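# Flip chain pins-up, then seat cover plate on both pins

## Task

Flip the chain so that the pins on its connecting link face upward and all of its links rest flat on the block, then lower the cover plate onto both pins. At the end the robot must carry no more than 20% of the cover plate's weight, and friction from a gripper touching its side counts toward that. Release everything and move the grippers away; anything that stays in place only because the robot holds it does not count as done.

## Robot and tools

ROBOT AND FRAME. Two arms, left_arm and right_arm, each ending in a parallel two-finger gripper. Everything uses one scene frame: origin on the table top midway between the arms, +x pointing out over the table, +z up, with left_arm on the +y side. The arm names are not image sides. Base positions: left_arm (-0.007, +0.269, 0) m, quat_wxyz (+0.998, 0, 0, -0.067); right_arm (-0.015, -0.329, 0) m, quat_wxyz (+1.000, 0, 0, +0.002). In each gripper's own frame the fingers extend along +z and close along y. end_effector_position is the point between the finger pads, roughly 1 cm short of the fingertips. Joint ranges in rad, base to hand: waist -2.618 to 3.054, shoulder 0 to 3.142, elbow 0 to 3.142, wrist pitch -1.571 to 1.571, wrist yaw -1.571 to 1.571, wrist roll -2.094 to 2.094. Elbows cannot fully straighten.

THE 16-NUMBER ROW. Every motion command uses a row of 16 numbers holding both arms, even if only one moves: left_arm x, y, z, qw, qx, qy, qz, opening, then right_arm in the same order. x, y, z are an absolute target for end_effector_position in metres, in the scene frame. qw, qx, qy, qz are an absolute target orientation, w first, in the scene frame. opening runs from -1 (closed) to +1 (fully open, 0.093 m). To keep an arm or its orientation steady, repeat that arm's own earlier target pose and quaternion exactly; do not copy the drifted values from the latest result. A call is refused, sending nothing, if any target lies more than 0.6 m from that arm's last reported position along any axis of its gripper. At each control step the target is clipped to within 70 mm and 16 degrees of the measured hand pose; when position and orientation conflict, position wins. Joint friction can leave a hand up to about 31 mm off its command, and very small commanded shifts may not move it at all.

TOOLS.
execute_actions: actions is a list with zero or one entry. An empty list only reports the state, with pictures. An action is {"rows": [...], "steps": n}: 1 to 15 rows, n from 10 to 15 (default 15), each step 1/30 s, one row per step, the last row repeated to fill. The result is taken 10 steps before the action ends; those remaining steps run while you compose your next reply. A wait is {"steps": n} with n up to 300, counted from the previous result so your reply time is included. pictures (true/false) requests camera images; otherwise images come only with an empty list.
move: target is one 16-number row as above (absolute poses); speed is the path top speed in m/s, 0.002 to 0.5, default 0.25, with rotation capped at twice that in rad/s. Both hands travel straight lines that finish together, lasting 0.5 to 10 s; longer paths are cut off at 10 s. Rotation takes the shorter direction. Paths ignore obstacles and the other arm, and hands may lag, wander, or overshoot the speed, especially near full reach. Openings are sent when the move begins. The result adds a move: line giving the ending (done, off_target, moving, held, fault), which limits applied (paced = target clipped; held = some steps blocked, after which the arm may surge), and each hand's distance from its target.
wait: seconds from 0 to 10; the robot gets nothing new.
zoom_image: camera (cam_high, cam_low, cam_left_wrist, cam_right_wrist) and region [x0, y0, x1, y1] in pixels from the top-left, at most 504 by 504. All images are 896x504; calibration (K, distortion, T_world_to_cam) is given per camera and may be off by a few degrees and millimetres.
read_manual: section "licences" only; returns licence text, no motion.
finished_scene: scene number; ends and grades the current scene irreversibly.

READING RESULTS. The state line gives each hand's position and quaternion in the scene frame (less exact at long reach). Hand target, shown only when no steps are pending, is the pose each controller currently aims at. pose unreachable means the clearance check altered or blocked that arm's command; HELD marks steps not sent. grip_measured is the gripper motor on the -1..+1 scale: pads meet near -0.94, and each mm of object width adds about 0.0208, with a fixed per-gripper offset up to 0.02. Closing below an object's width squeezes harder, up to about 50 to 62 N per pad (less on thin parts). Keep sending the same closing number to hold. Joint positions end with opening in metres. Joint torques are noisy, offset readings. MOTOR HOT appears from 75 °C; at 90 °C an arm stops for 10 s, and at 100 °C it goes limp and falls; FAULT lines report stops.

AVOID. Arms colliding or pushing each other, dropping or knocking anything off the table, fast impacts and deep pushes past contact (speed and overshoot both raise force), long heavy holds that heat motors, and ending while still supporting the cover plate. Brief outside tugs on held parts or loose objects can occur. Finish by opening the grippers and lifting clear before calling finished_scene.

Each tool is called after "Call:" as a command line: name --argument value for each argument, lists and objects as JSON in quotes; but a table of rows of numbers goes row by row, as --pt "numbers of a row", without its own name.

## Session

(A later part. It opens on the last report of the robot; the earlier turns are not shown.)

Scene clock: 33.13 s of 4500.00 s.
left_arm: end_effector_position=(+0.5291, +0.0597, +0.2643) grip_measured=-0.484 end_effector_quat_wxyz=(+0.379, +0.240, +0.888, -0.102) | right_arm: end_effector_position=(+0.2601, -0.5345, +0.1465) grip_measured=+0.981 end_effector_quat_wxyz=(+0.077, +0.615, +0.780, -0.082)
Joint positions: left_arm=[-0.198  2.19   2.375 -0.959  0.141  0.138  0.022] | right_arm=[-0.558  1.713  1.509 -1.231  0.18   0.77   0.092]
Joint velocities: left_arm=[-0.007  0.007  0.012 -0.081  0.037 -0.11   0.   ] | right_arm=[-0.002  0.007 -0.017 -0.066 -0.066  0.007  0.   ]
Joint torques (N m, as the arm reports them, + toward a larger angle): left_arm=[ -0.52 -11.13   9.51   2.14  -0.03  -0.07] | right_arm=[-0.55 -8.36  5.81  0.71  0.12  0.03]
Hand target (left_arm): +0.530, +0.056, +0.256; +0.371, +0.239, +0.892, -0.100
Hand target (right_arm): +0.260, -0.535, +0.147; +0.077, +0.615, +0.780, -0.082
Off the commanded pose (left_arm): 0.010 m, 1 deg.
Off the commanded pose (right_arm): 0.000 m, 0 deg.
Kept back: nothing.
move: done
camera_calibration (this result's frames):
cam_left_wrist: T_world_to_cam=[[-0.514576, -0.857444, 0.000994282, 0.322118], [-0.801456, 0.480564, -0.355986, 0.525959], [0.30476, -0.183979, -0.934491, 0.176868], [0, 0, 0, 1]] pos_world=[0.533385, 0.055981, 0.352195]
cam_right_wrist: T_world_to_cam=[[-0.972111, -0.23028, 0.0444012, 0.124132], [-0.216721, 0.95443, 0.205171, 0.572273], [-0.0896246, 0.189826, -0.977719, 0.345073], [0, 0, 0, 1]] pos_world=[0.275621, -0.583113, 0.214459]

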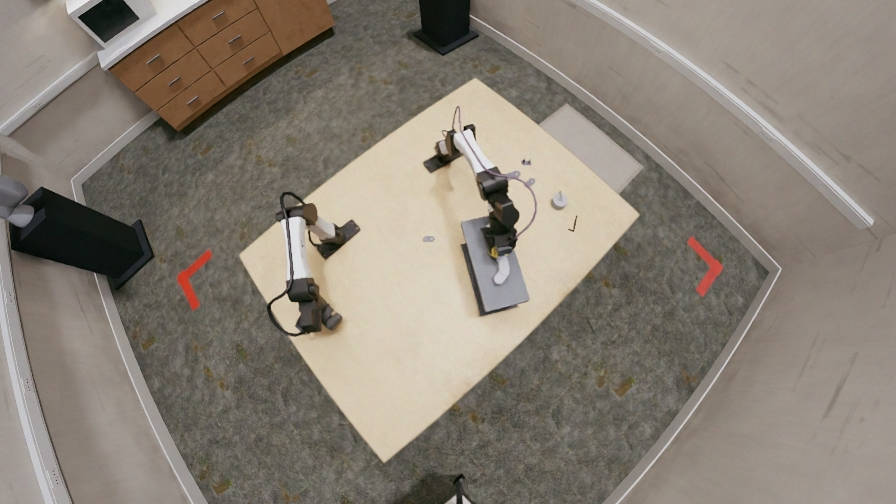

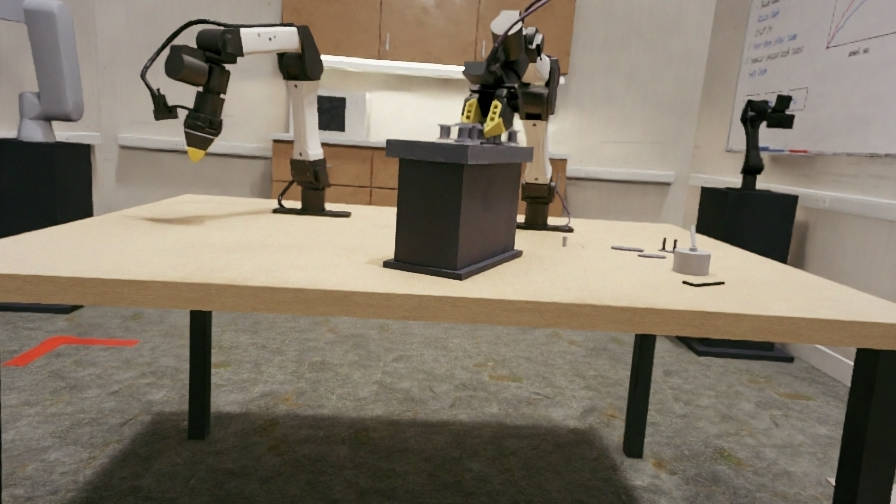

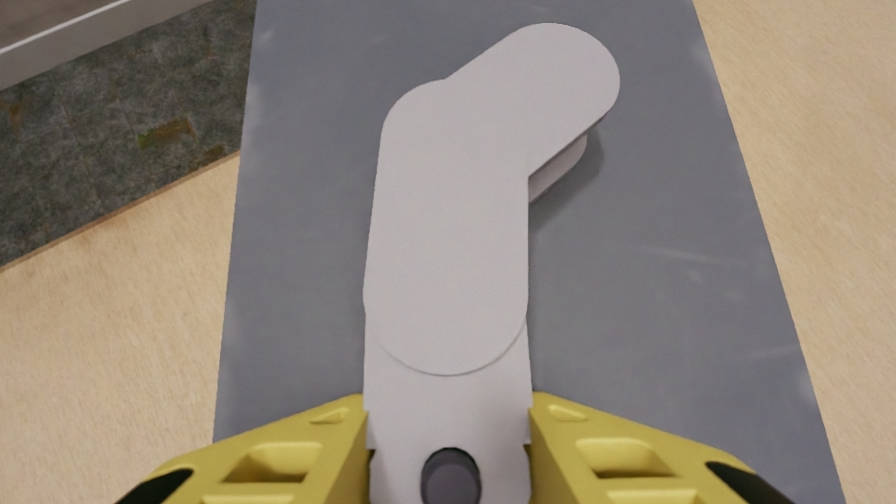

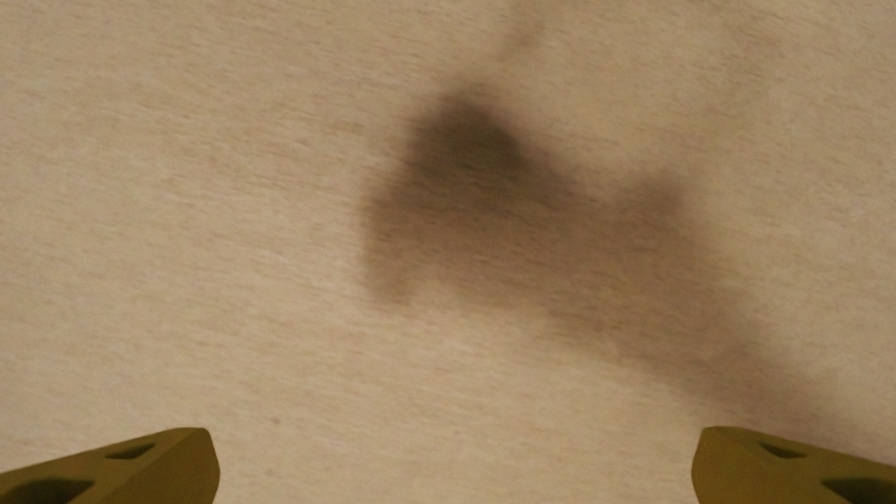

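Call:
move --target '[0.53,0.057,0.26,0.37,0.239,0.892,-0.099,0.2,0.2601,-0.5345,0.1465,0.077,0.615,0.780,-0.082,1]'

Call:
move --target '[0.41,0.13,0.35,0.37,0.239,0.892,-0.099,0.2,0.2601,-0.5345,0.1465,0.077,0.615,0.780,-0.082,1]'

Call:
move --target '[0.33,0.33,0.33,0.37,-0.239,0.892,0.099,0.2,0.2601,-0.5345,0.1465,0.077,0.615,0.780,-0.082,1]' --speed 0.4

Call:
move --target '[0.31,0.39,0.14,0.331,-0.462,0.80,0.191,0.2,0.2601,-0.5345,0.1465,0.077,0.615,0.780,-0.082,1]' --speed 0.3

Scene clock: 34.53 s of 4500.00 s.
left_arm: end_effector_position=(+0.5297, +0.0595, +0.2760) grip_measured=+0.198 end_effector_quat_wxyz=(+0.390, +0.240, +0.883, -0.103) | right_arm: end_effector_position=(+0.2601, -0.5345, +0.1465) grip_measured=+0.981 end_effector_quat_wxyz=(+0.077, +0.615, +0.780, -0.082)
Joint positions: left_arm=[-0.198  2.19   2.408 -0.966  0.141  0.137  0.055] | right_arm=[-0.558  1.713  1.509 -1.231  0.18   0.77   0.092]
Joint velocities: left_arm=[-0.007 -0.017 -0.022 -0.007 -0.007 -0.007 -0.001] | right_arm=[-0.007 -0.007  0.002  0.037  0.037  0.007 -0.   ]
Joint torques (N m, as the arm reports them, + toward a larger angle): left_arm=[ -0.54 -10.64   9.23   1.94  -0.04  -0.1 ] | right_arm=[-0.58 -8.36  5.82  0.7   0.1   0.03]
Hand target (left_arm): +0.530, +0.057, +0.260; +0.371, +0.239, +0.892, -0.099
Hand target (right_arm): +0.260, -0.535, +0.147; +0.077, +0.615, +0.780, -0.082
Off the commanded pose (left_arm): 0.016 m, 3 deg.
Off the commanded pose (right_arm): 0.000 m, 0 deg.
Kept back: nothing.
move: off_target (left_arm)
camera_calibration (this result's frames):
cam_left_wrist: T_world_to_cam=[[-0.51432, -0.85759, -0.00387171, 0.323468], [-0.793021, 0.477305, -0.378547, 0.532707], [0.326486, -0.191624, -0.925574, 0.174001], [0, 0, 0, 1]] pos_world=[0.532005, 0.0564826, 0.363958]
cam_right_wrist: T_world_to_cam=[[-0.972111, -0.23028, 0.0444012, 0.124132], [-0.216721, 0.95443, 0.205171, 0.572273], [-0.0896246, 0.189826, -0.977719, 0.345073], [0, 0, 0, 1]] pos_world=[0.275621, -0.583113, 0.214459]

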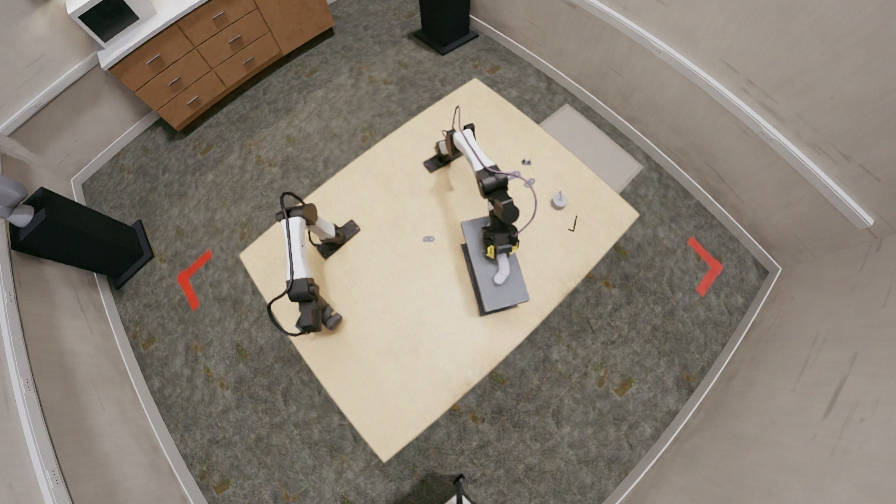

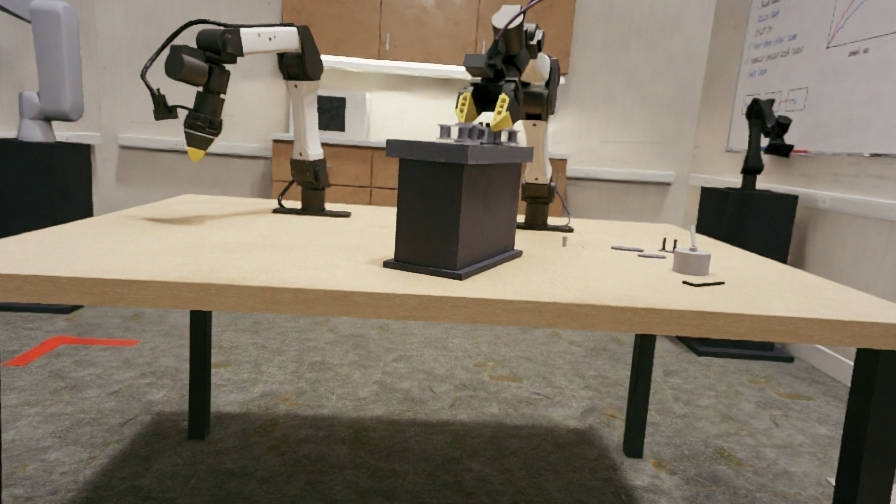

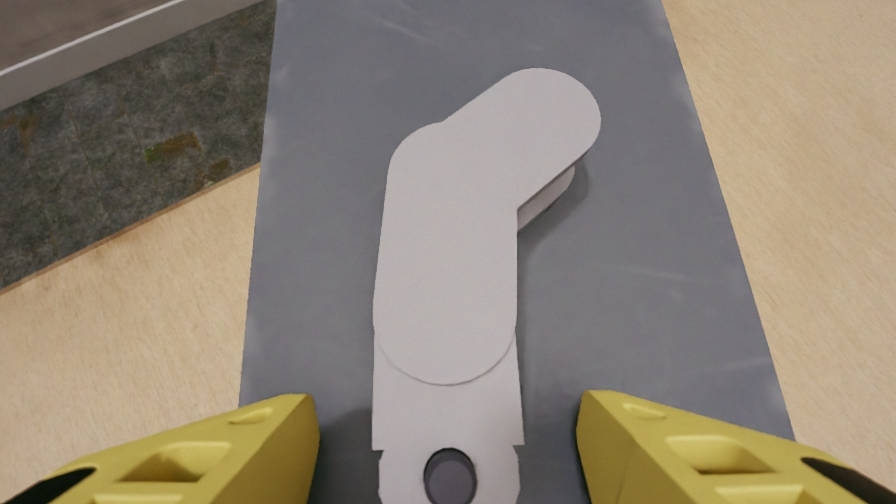

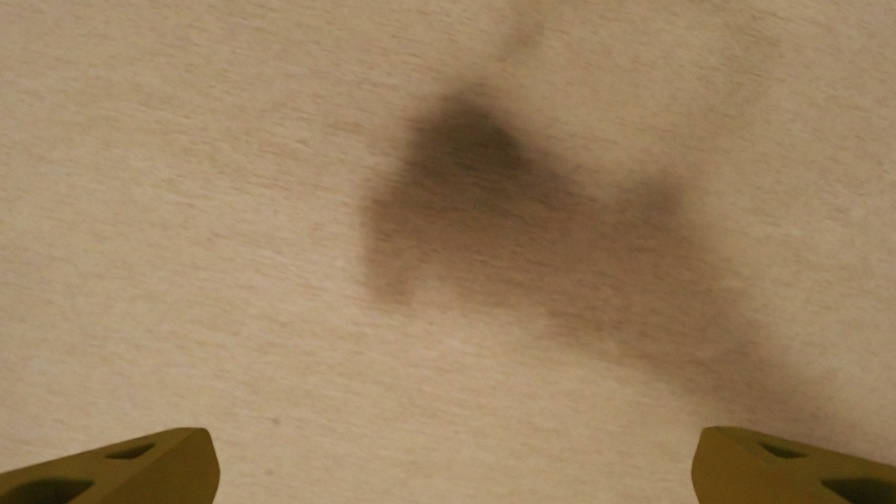

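Scene clock: 35.80 s of 4500.00 s.
left_arm: end_effector_position=(+0.4120, +0.1267, +0.3591) grip_measured=+0.198 end_effector_quat_wxyz=(+0.390, +0.236, +0.885, -0.096) | right_arm: end_effector_position=(+0.2601, -0.5345, +0.1465) grip_measured=+0.981 end_effector_quat_wxyz=(+0.077, +0.615, +0.780, -0.082)
Joint positions: left_arm=[-0.127  1.742  2.141 -1.157  0.177  0.184  0.055] | right_arm=[-0.558  1.713  1.509 -1.231  0.18   0.77   0.092]
Joint velocities: left_arm=[ 0.002 -0.012 -0.012 -0.022 -0.066  0.051 -0.001] | right_arm=[ 0.002  0.002 -0.012 -0.022 -0.022  0.007  0.001]
Joint torques (N m, as the arm reports them, + toward a larger angle): left_arm=[ 0.27 -8.05  5.8   1.88  0.16  0.05] | right_arm=[-0.6  -8.39  5.86  0.69  0.11  0.  ]
Hand target (left_arm): +0.408, +0.129, +0.348; +0.370, +0.240, +0.892, -0.098
Hand target (right_arm): +0.260, -0.535, +0.147; +0.077, +0.615, +0.780, -0.082
Off the commanded pose (left_arm): 0.010 m, 3 deg.
Off the commanded pose (right_arm): 0.000 m, 0 deg.
Kept back: nothing.
move: off_target (left_arm)
camera_calibration (this result's frames):
cam_left_wrist: T_world_to_cam=[[-0.503355, -0.86399, -0.0124659, 0.320268], [-0.798652, 0.4707, -0.374962, 0.440625], [0.329831, -0.178783, -0.926956, 0.299801], [0, 0, 0, 1]] pos_world=[0.414231, 0.122905, 0.447112]
cam_right_wrist: T_world_to_cam=[[-0.972111, -0.23028, 0.0444012, 0.124132], [-0.216721, 0.95443, 0.205171, 0.572273], [-0.0896246, 0.189826, -0.977719, 0.345073], [0, 0, 0, 1]] pos_world=[0.275621, -0.583113, 0.214459]

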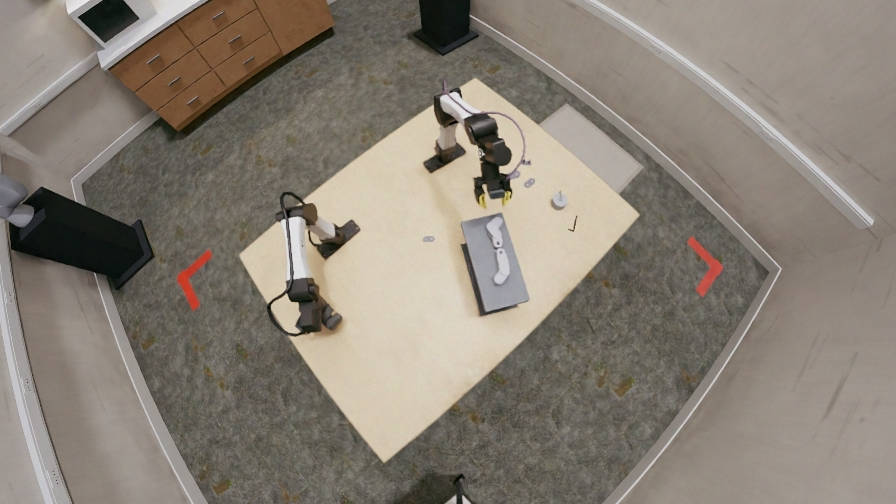

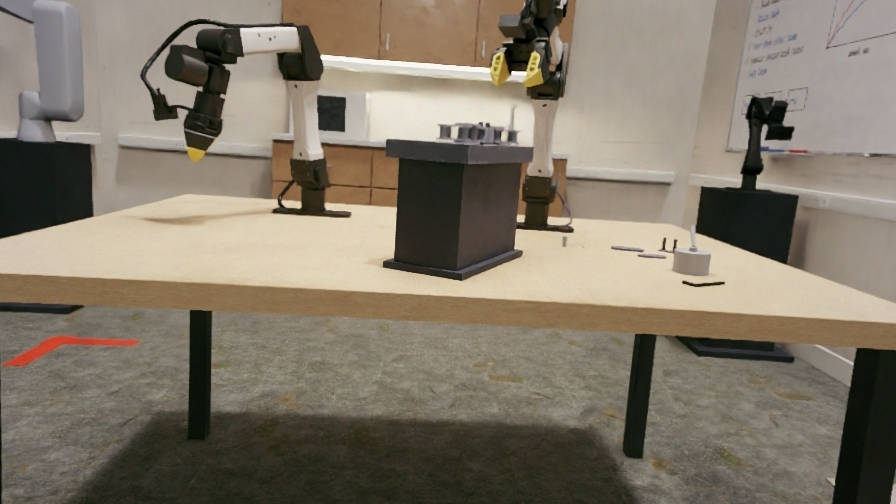

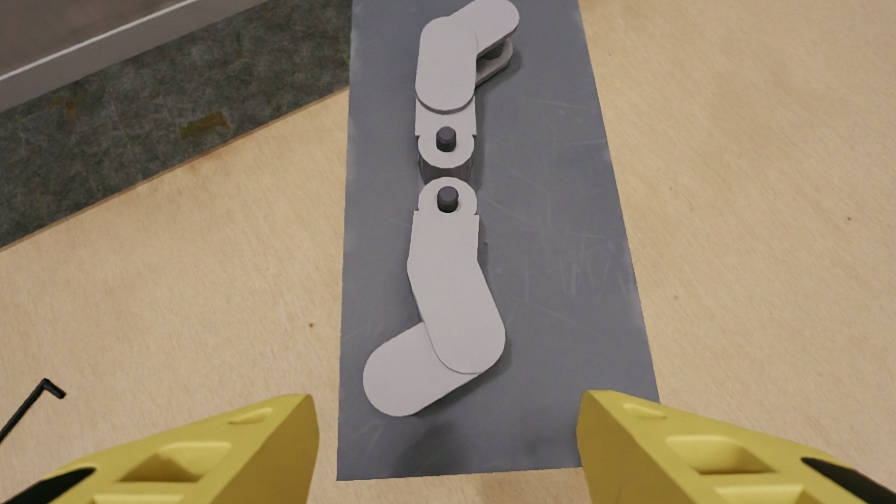

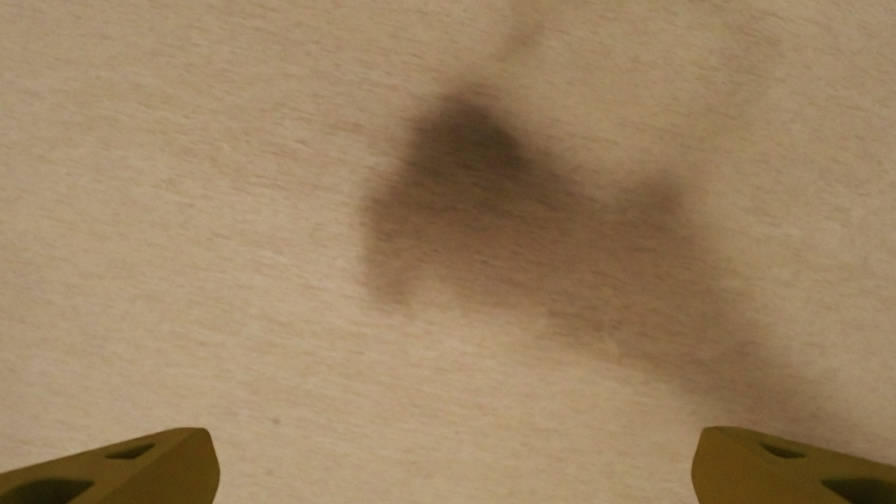

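Scene clock: 37.67 s of 4500.00 s.
left_arm: end_effector_position=(+0.3374, +0.3238, +0.3340) grip_measured=+0.198 end_effector_quat_wxyz=(+0.380, -0.228, +0.891, +0.095) | right_arm: end_effector_position=(+0.2601, -0.5345, +0.1465) grip_measured=+0.981 end_effector_quat_wxyz=(+0.077, +0.615, +0.780, -0.082)
Joint positions: left_arm=[ 0.12   1.392  1.703 -1.144 -0.36  -0.375  0.055] | right_arm=[-0.558  1.713  1.509 -1.231  0.18   0.77   0.092]
Joint velocities: left_arm=[-0.002 -0.002  0.002 -0.037 -0.007 -0.051 -0.   ] | right_arm=[ 0.002 -0.017  0.012  0.007 -0.037 -0.022  0.001]
Joint torques (N m, as the arm reports them, + toward a larger angle): left_arm=[ 0.44 -6.11  5.91  1.8  -0.34 -0.12] | right_arm=[-0.52 -8.36  5.82  0.71  0.11  0.02]
Hand target (left_arm): +0.328, +0.328, +0.328; +0.368, -0.237, +0.893, +0.103
Hand target (right_arm): +0.260, -0.535, +0.147; +0.077, +0.615, +0.780, -0.082
Off the commanded pose (left_arm): 0.010 m, 2 deg.
Off the commanded pose (right_arm): 0.000 m, 0 deg.
Kept back: nothing.
move: done
camera_calibration (this result's frames):
cam_left_wrist: T_world_to_cam=[[0.468791, -0.88329, 0.00573523, 0.124837], [-0.824845, -0.440077, -0.354911, 0.575898], [0.316014, 0.161649, -0.934882, 0.233418], [0, 0, 0, 1]] pos_world=[0.342741, 0.325975, 0.421895]
cam_right_wrist: T_world_to_cam=[[-0.972111, -0.23028, 0.0444012, 0.124132], [-0.216721, 0.95443, 0.205171, 0.572273], [-0.0896246, 0.189826, -0.977719, 0.345073], [0, 0, 0, 1]] pos_world=[0.275621, -0.583113, 0.214459]

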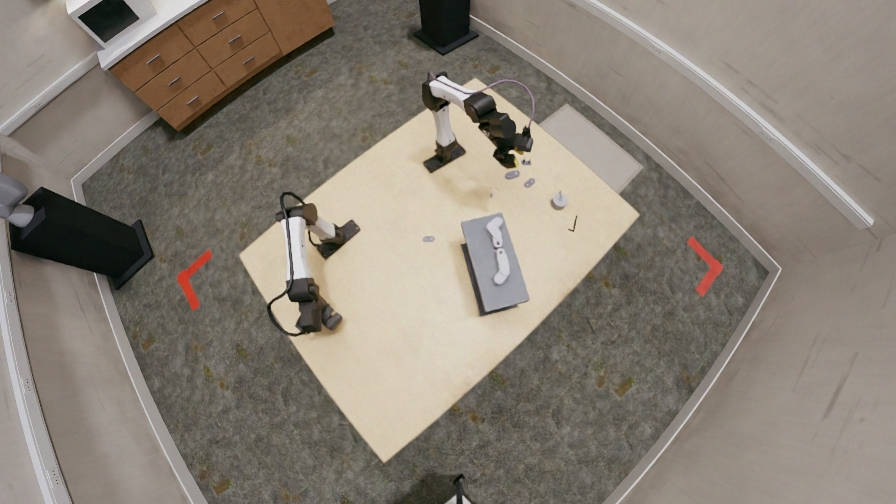

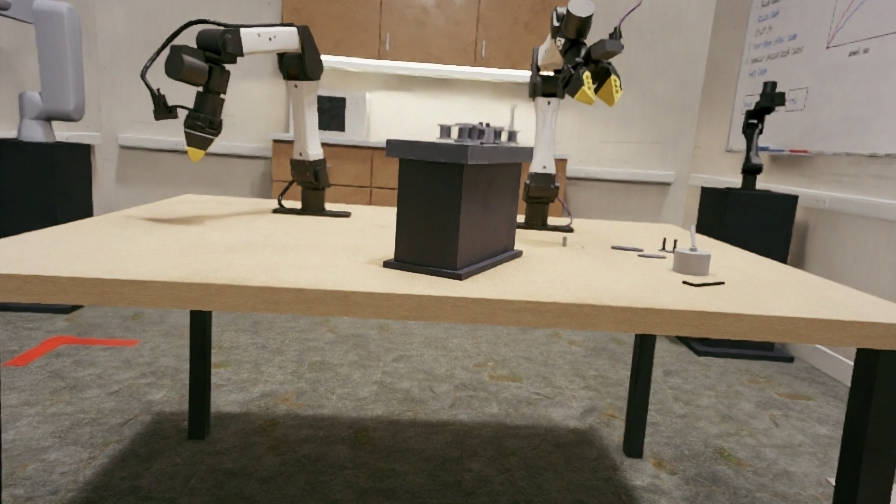

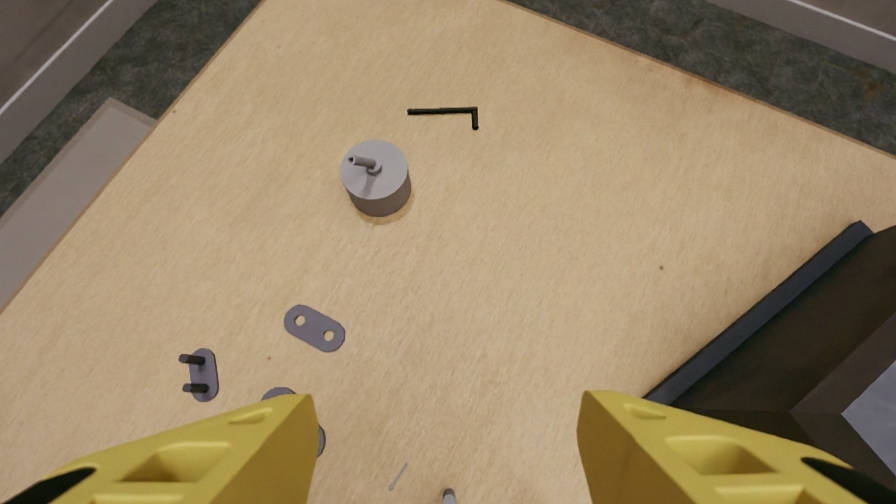

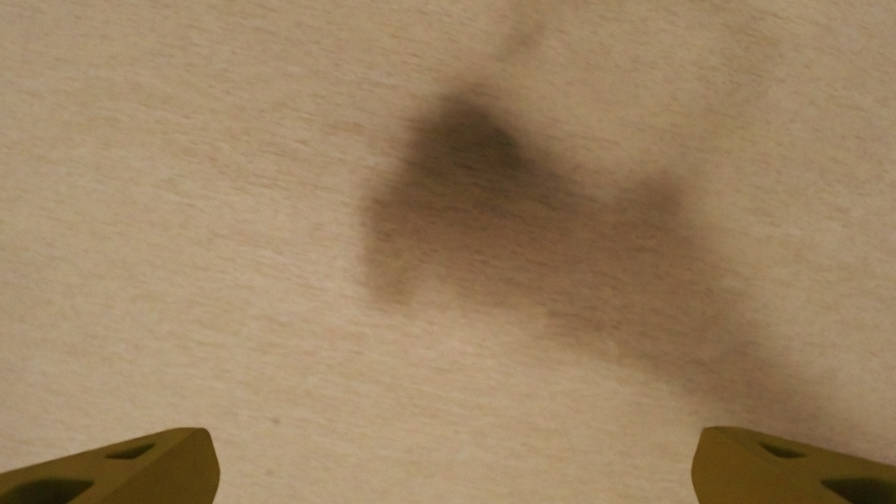

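Scene clock: 39.27 s of 4500.00 s.
left_arm: end_effector_position=(+0.3154, +0.3861, +0.1470) grip_measured=+0.198 end_effector_quat_wxyz=(+0.334, -0.455, +0.804, +0.185) | right_arm: end_effector_position=(+0.2601, -0.5345, +0.1465) grip_measured=+0.981 end_effector_quat_wxyz=(+0.077, +0.615, +0.780, -0.082)
Joint positions: left_arm=[ 0.192  1.402  0.989 -0.639 -0.618 -0.802  0.055] | right_arm=[-0.558  1.713  1.509 -1.231  0.18   0.77   0.092]
Joint velocities: left_arm=[-0.007  0.007 -0.002 -0.022 -0.022  0.022  0.   ] | right_arm=[ 0.017  0.017  0.007 -0.037 -0.022 -0.066 -0.001]
Joint torques (N m, as the arm reports them, + toward a larger angle): left_arm=[ 0.47 -4.42  6.92  1.76 -0.46 -0.11] | right_arm=[-0.55 -8.38  5.78  0.7   0.1   0.  ]
Hand target (left_arm): +0.314, +0.390, +0.140; +0.330, -0.461, +0.801, +0.192
Hand target (right_arm): +0.260, -0.535, +0.147; +0.077, +0.615, +0.780, -0.082
Off the commanded pose (left_arm): 0.010 m, 1 deg.
Off the commanded pose (right_arm): 0.000 m, 0 deg.
Kept back: nothing.
move: done
camera_calibration (this result's frames):
cam_left_wrist: T_world_to_cam=[[0.849504, -0.527514, 0.00846702, -0.0666058], [-0.494587, -0.80186, -0.335267, 0.551396], [0.183647, 0.280623, -0.942085, 0.0523106], [0, 0, 0, 1]] pos_world=[0.319688, 0.392327, 0.23471]
cam_right_wrist: T_world_to_cam=[[-0.972111, -0.23028, 0.0444012, 0.124132], [-0.216721, 0.95443, 0.205171, 0.572273], [-0.0896246, 0.189826, -0.977719, 0.345073], [0, 0, 0, 1]] pos_world=[0.275621, -0.583113, 0.214459]

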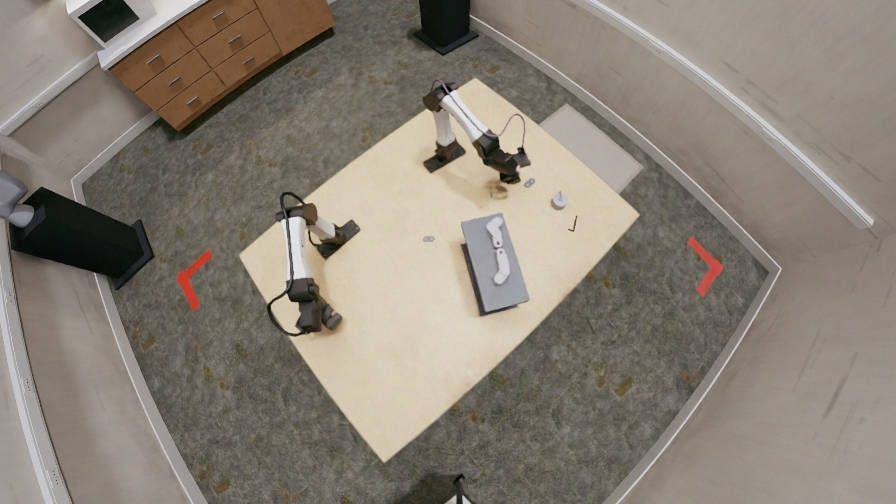

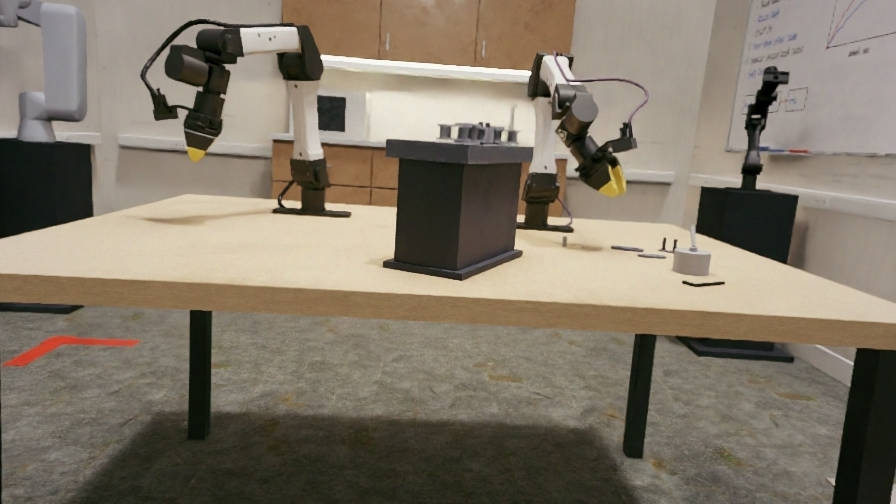

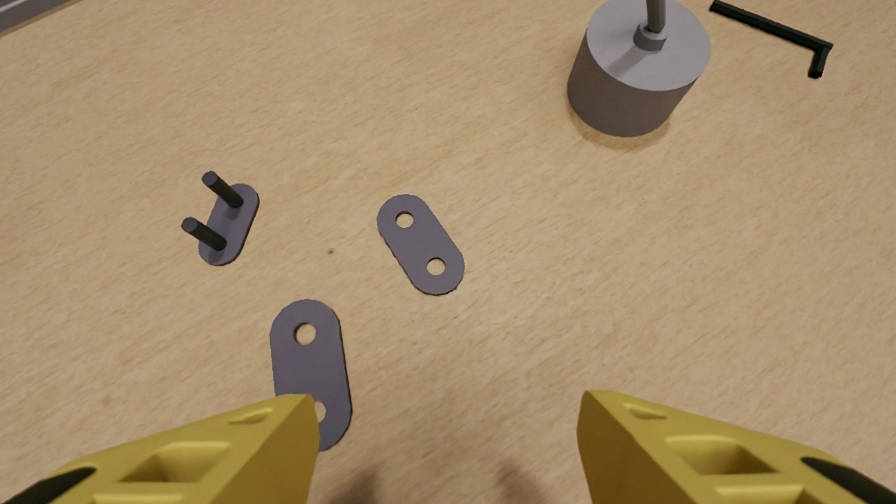

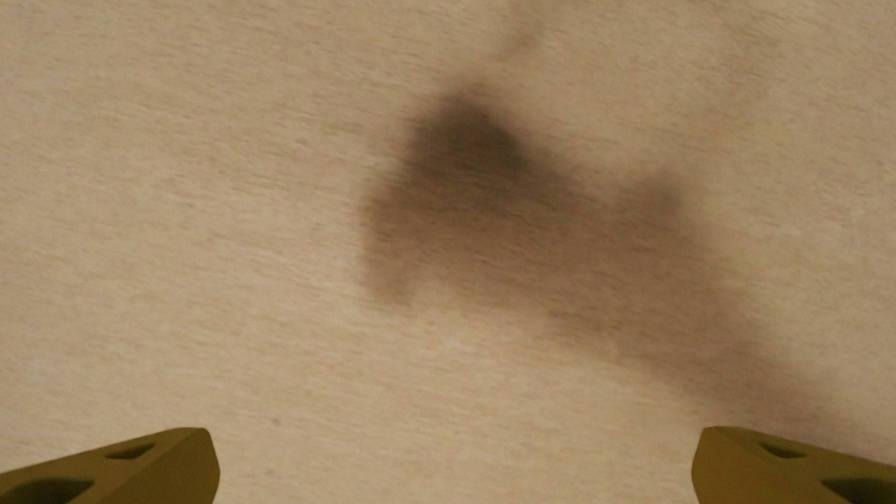

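Call:
move --target '[0.354,0.465,0.04,0.271,-0.653,0.653,0.271,0.2,0.2601,-0.5345,0.1465,0.077,0.615,0.780,-0.082,1]'

Call:
move --target '[0.354,0.465,0.005,0.271,-0.653,0.653,0.271,0.2,0.2601,-0.5345,0.1465,0.077,0.615,0.780,-0.082,1]' --speed 0.04

Scene clock: 41.23 s of 4500.00 s.
left_arm: end_effector_position=(+0.3583, +0.4632, +0.0436) grip_measured=+0.198 end_effector_quat_wxyz=(-0.279, +0.649, -0.657, -0.263) | right_arm: end_effector_position=(+0.2601, -0.5345, +0.1465) grip_measured=+0.981 end_effector_quat_wxyz=(+0.077, +0.615, +0.780, -0.082)
Joint positions: left_arm=[ 0.338  1.998  1.265 -0.603 -0.758 -1.261  0.055] | right_arm=[-0.558  1.713  1.509 -1.231  0.18   0.77   0.092]
Joint velocities: left_arm=[-0.012  0.012 -0.002  0.037  0.022 -0.007  0.   ] | right_arm=[-0.012 -0.007 -0.017  0.022 -0.037 -0.007  0.001]
Joint torques (N m, as the arm reports them, + toward a larger angle): left_arm=[ 0.37 -8.9   8.2   0.64 -0.55 -0.12] | right_arm=[-0.61 -8.31  5.85  0.69  0.11  0.01]
Hand target (left_arm): +0.356, +0.466, +0.040; -0.271, +0.652, -0.654, -0.272
Hand target (right_arm): +0.260, -0.535, +0.147; +0.077, +0.615, +0.780, -0.082
Off the commanded pose (left_arm): 0.006 m, 1 deg.
Off the commanded pose (right_arm): 0.000 m, 0 deg.
Kept back: nothing.
move: done
camera_calibration (this result's frames):
cam_left_wrist: T_world_to_cam=[[0.999329, -0.0312519, 0.0190809, -0.34544], [-0.0229981, -0.941198, -0.337071, 0.495451], [0.028493, 0.336406, -0.941286, -0.0448887], [0, 0, 0, 1]] pos_world=[0.357882, 0.470623, 0.131341]
cam_right_wrist: T_world_to_cam=[[-0.972111, -0.23028, 0.0444012, 0.124132], [-0.216721, 0.95443, 0.205171, 0.572273], [-0.0896246, 0.189826, -0.977719, 0.345073], [0, 0, 0, 1]] pos_world=[0.275621, -0.583113, 0.214459]

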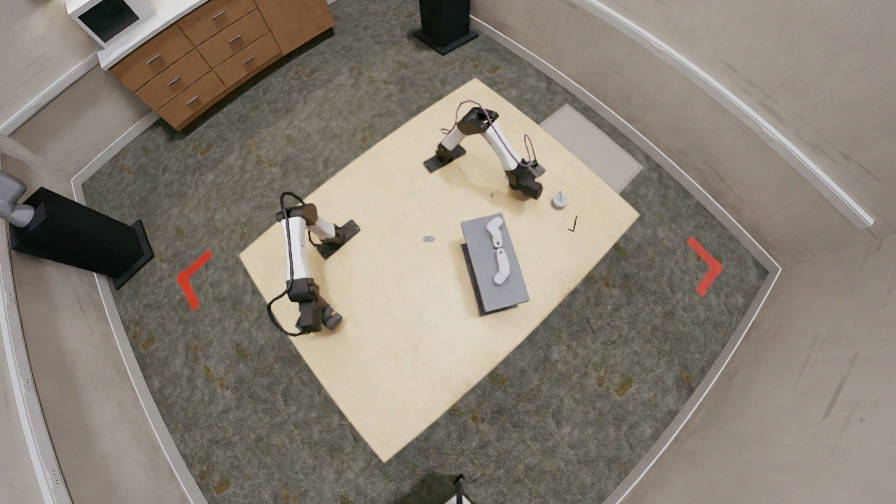

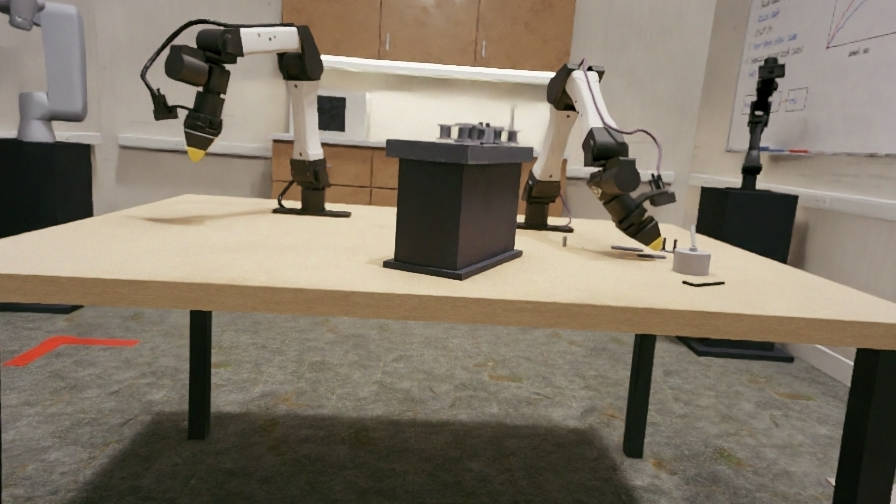

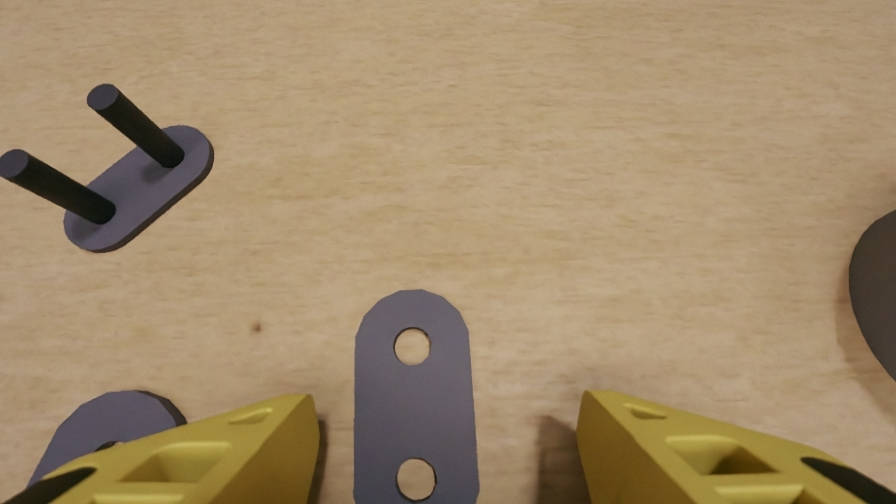

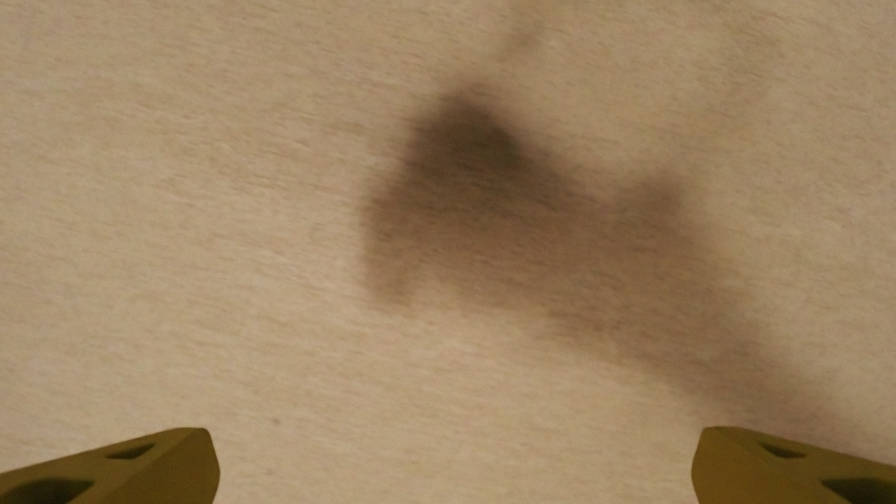

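Scene clock: 42.43 s of 4500.00 s.
left_arm: end_effector_position=(+0.3604, +0.4647, +0.0242) grip_measured=+0.198 end_effector_quat_wxyz=(-0.281, +0.652, -0.653, -0.265) | right_arm: end_effector_position=(+0.2601, -0.5345, +0.1465) grip_measured=+0.981 end_effector_quat_wxyz=(+0.077, +0.615, +0.780, -0.082)
Joint positions: left_arm=[ 0.338  2.047  1.247 -0.54  -0.767 -1.271  0.055] | right_arm=[-0.558  1.713  1.509 -1.231  0.18   0.77   0.092]
Joint velocities: left_arm=[ 0.007  0.017  0.012 -0.022  0.022 -0.037 -0.   ] | right_arm=[-0.027  0.002 -0.017  0.007 -0.007  0.007  0.001]
Joint torques (N m, as the arm reports them, + toward a larger angle): left_arm=[ 0.12 -7.88  4.73  1.33 -0.49 -0.14] | right_arm=[-0.59 -8.36  5.84  0.71  0.11  0.  ]
Hand target (left_arm): +0.354, +0.465, +0.005; -0.271, +0.653, -0.653, -0.271
Hand target (right_arm): +0.260, -0.535, +0.147; +0.077, +0.615, +0.780, -0.082
Off the commanded pose (left_arm): 0.020 m, 1 deg.
Off the commanded pose (right_arm): 0.000 m, 0 deg.
Kept back: nothing.
move: off_target (left_arm)
camera_calibration (this result's frames):
cam_left_wrist: T_world_to_cam=[[0.999521, -0.0222174, 0.0215584, -0.351518], [-0.0134547, -0.938936, -0.343829, 0.486035], [0.0278809, 0.343374, -0.938785, -0.0668042], [0, 0, 0, 1]] pos_world=[0.359752, 0.471485, 0.111976]
cam_right_wrist: T_world_to_cam=[[-0.972111, -0.23028, 0.0444012, 0.124132], [-0.216721, 0.95443, 0.205171, 0.572273], [-0.0896246, 0.189826, -0.977719, 0.345073], [0, 0, 0, 1]] pos_world=[0.275621, -0.583113, 0.214459]

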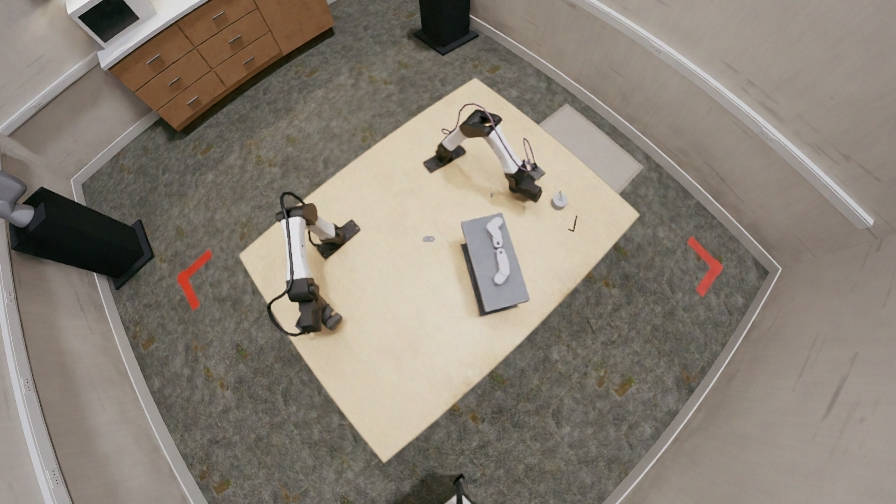

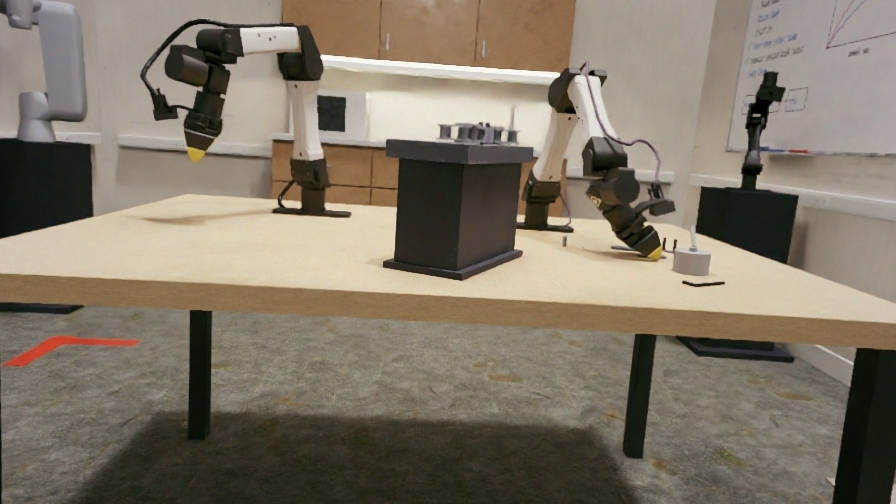

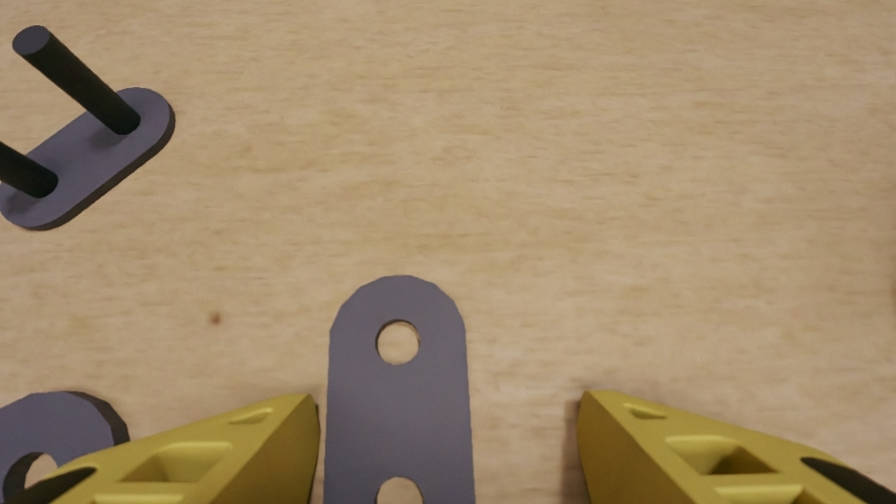

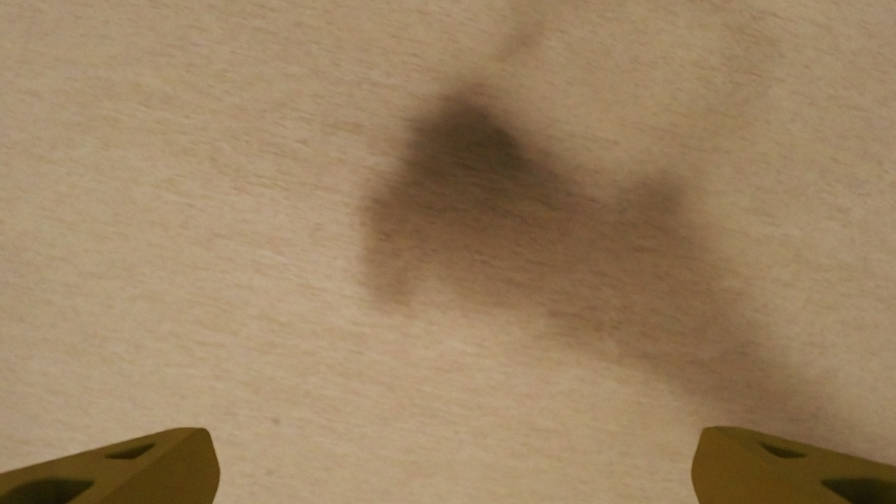

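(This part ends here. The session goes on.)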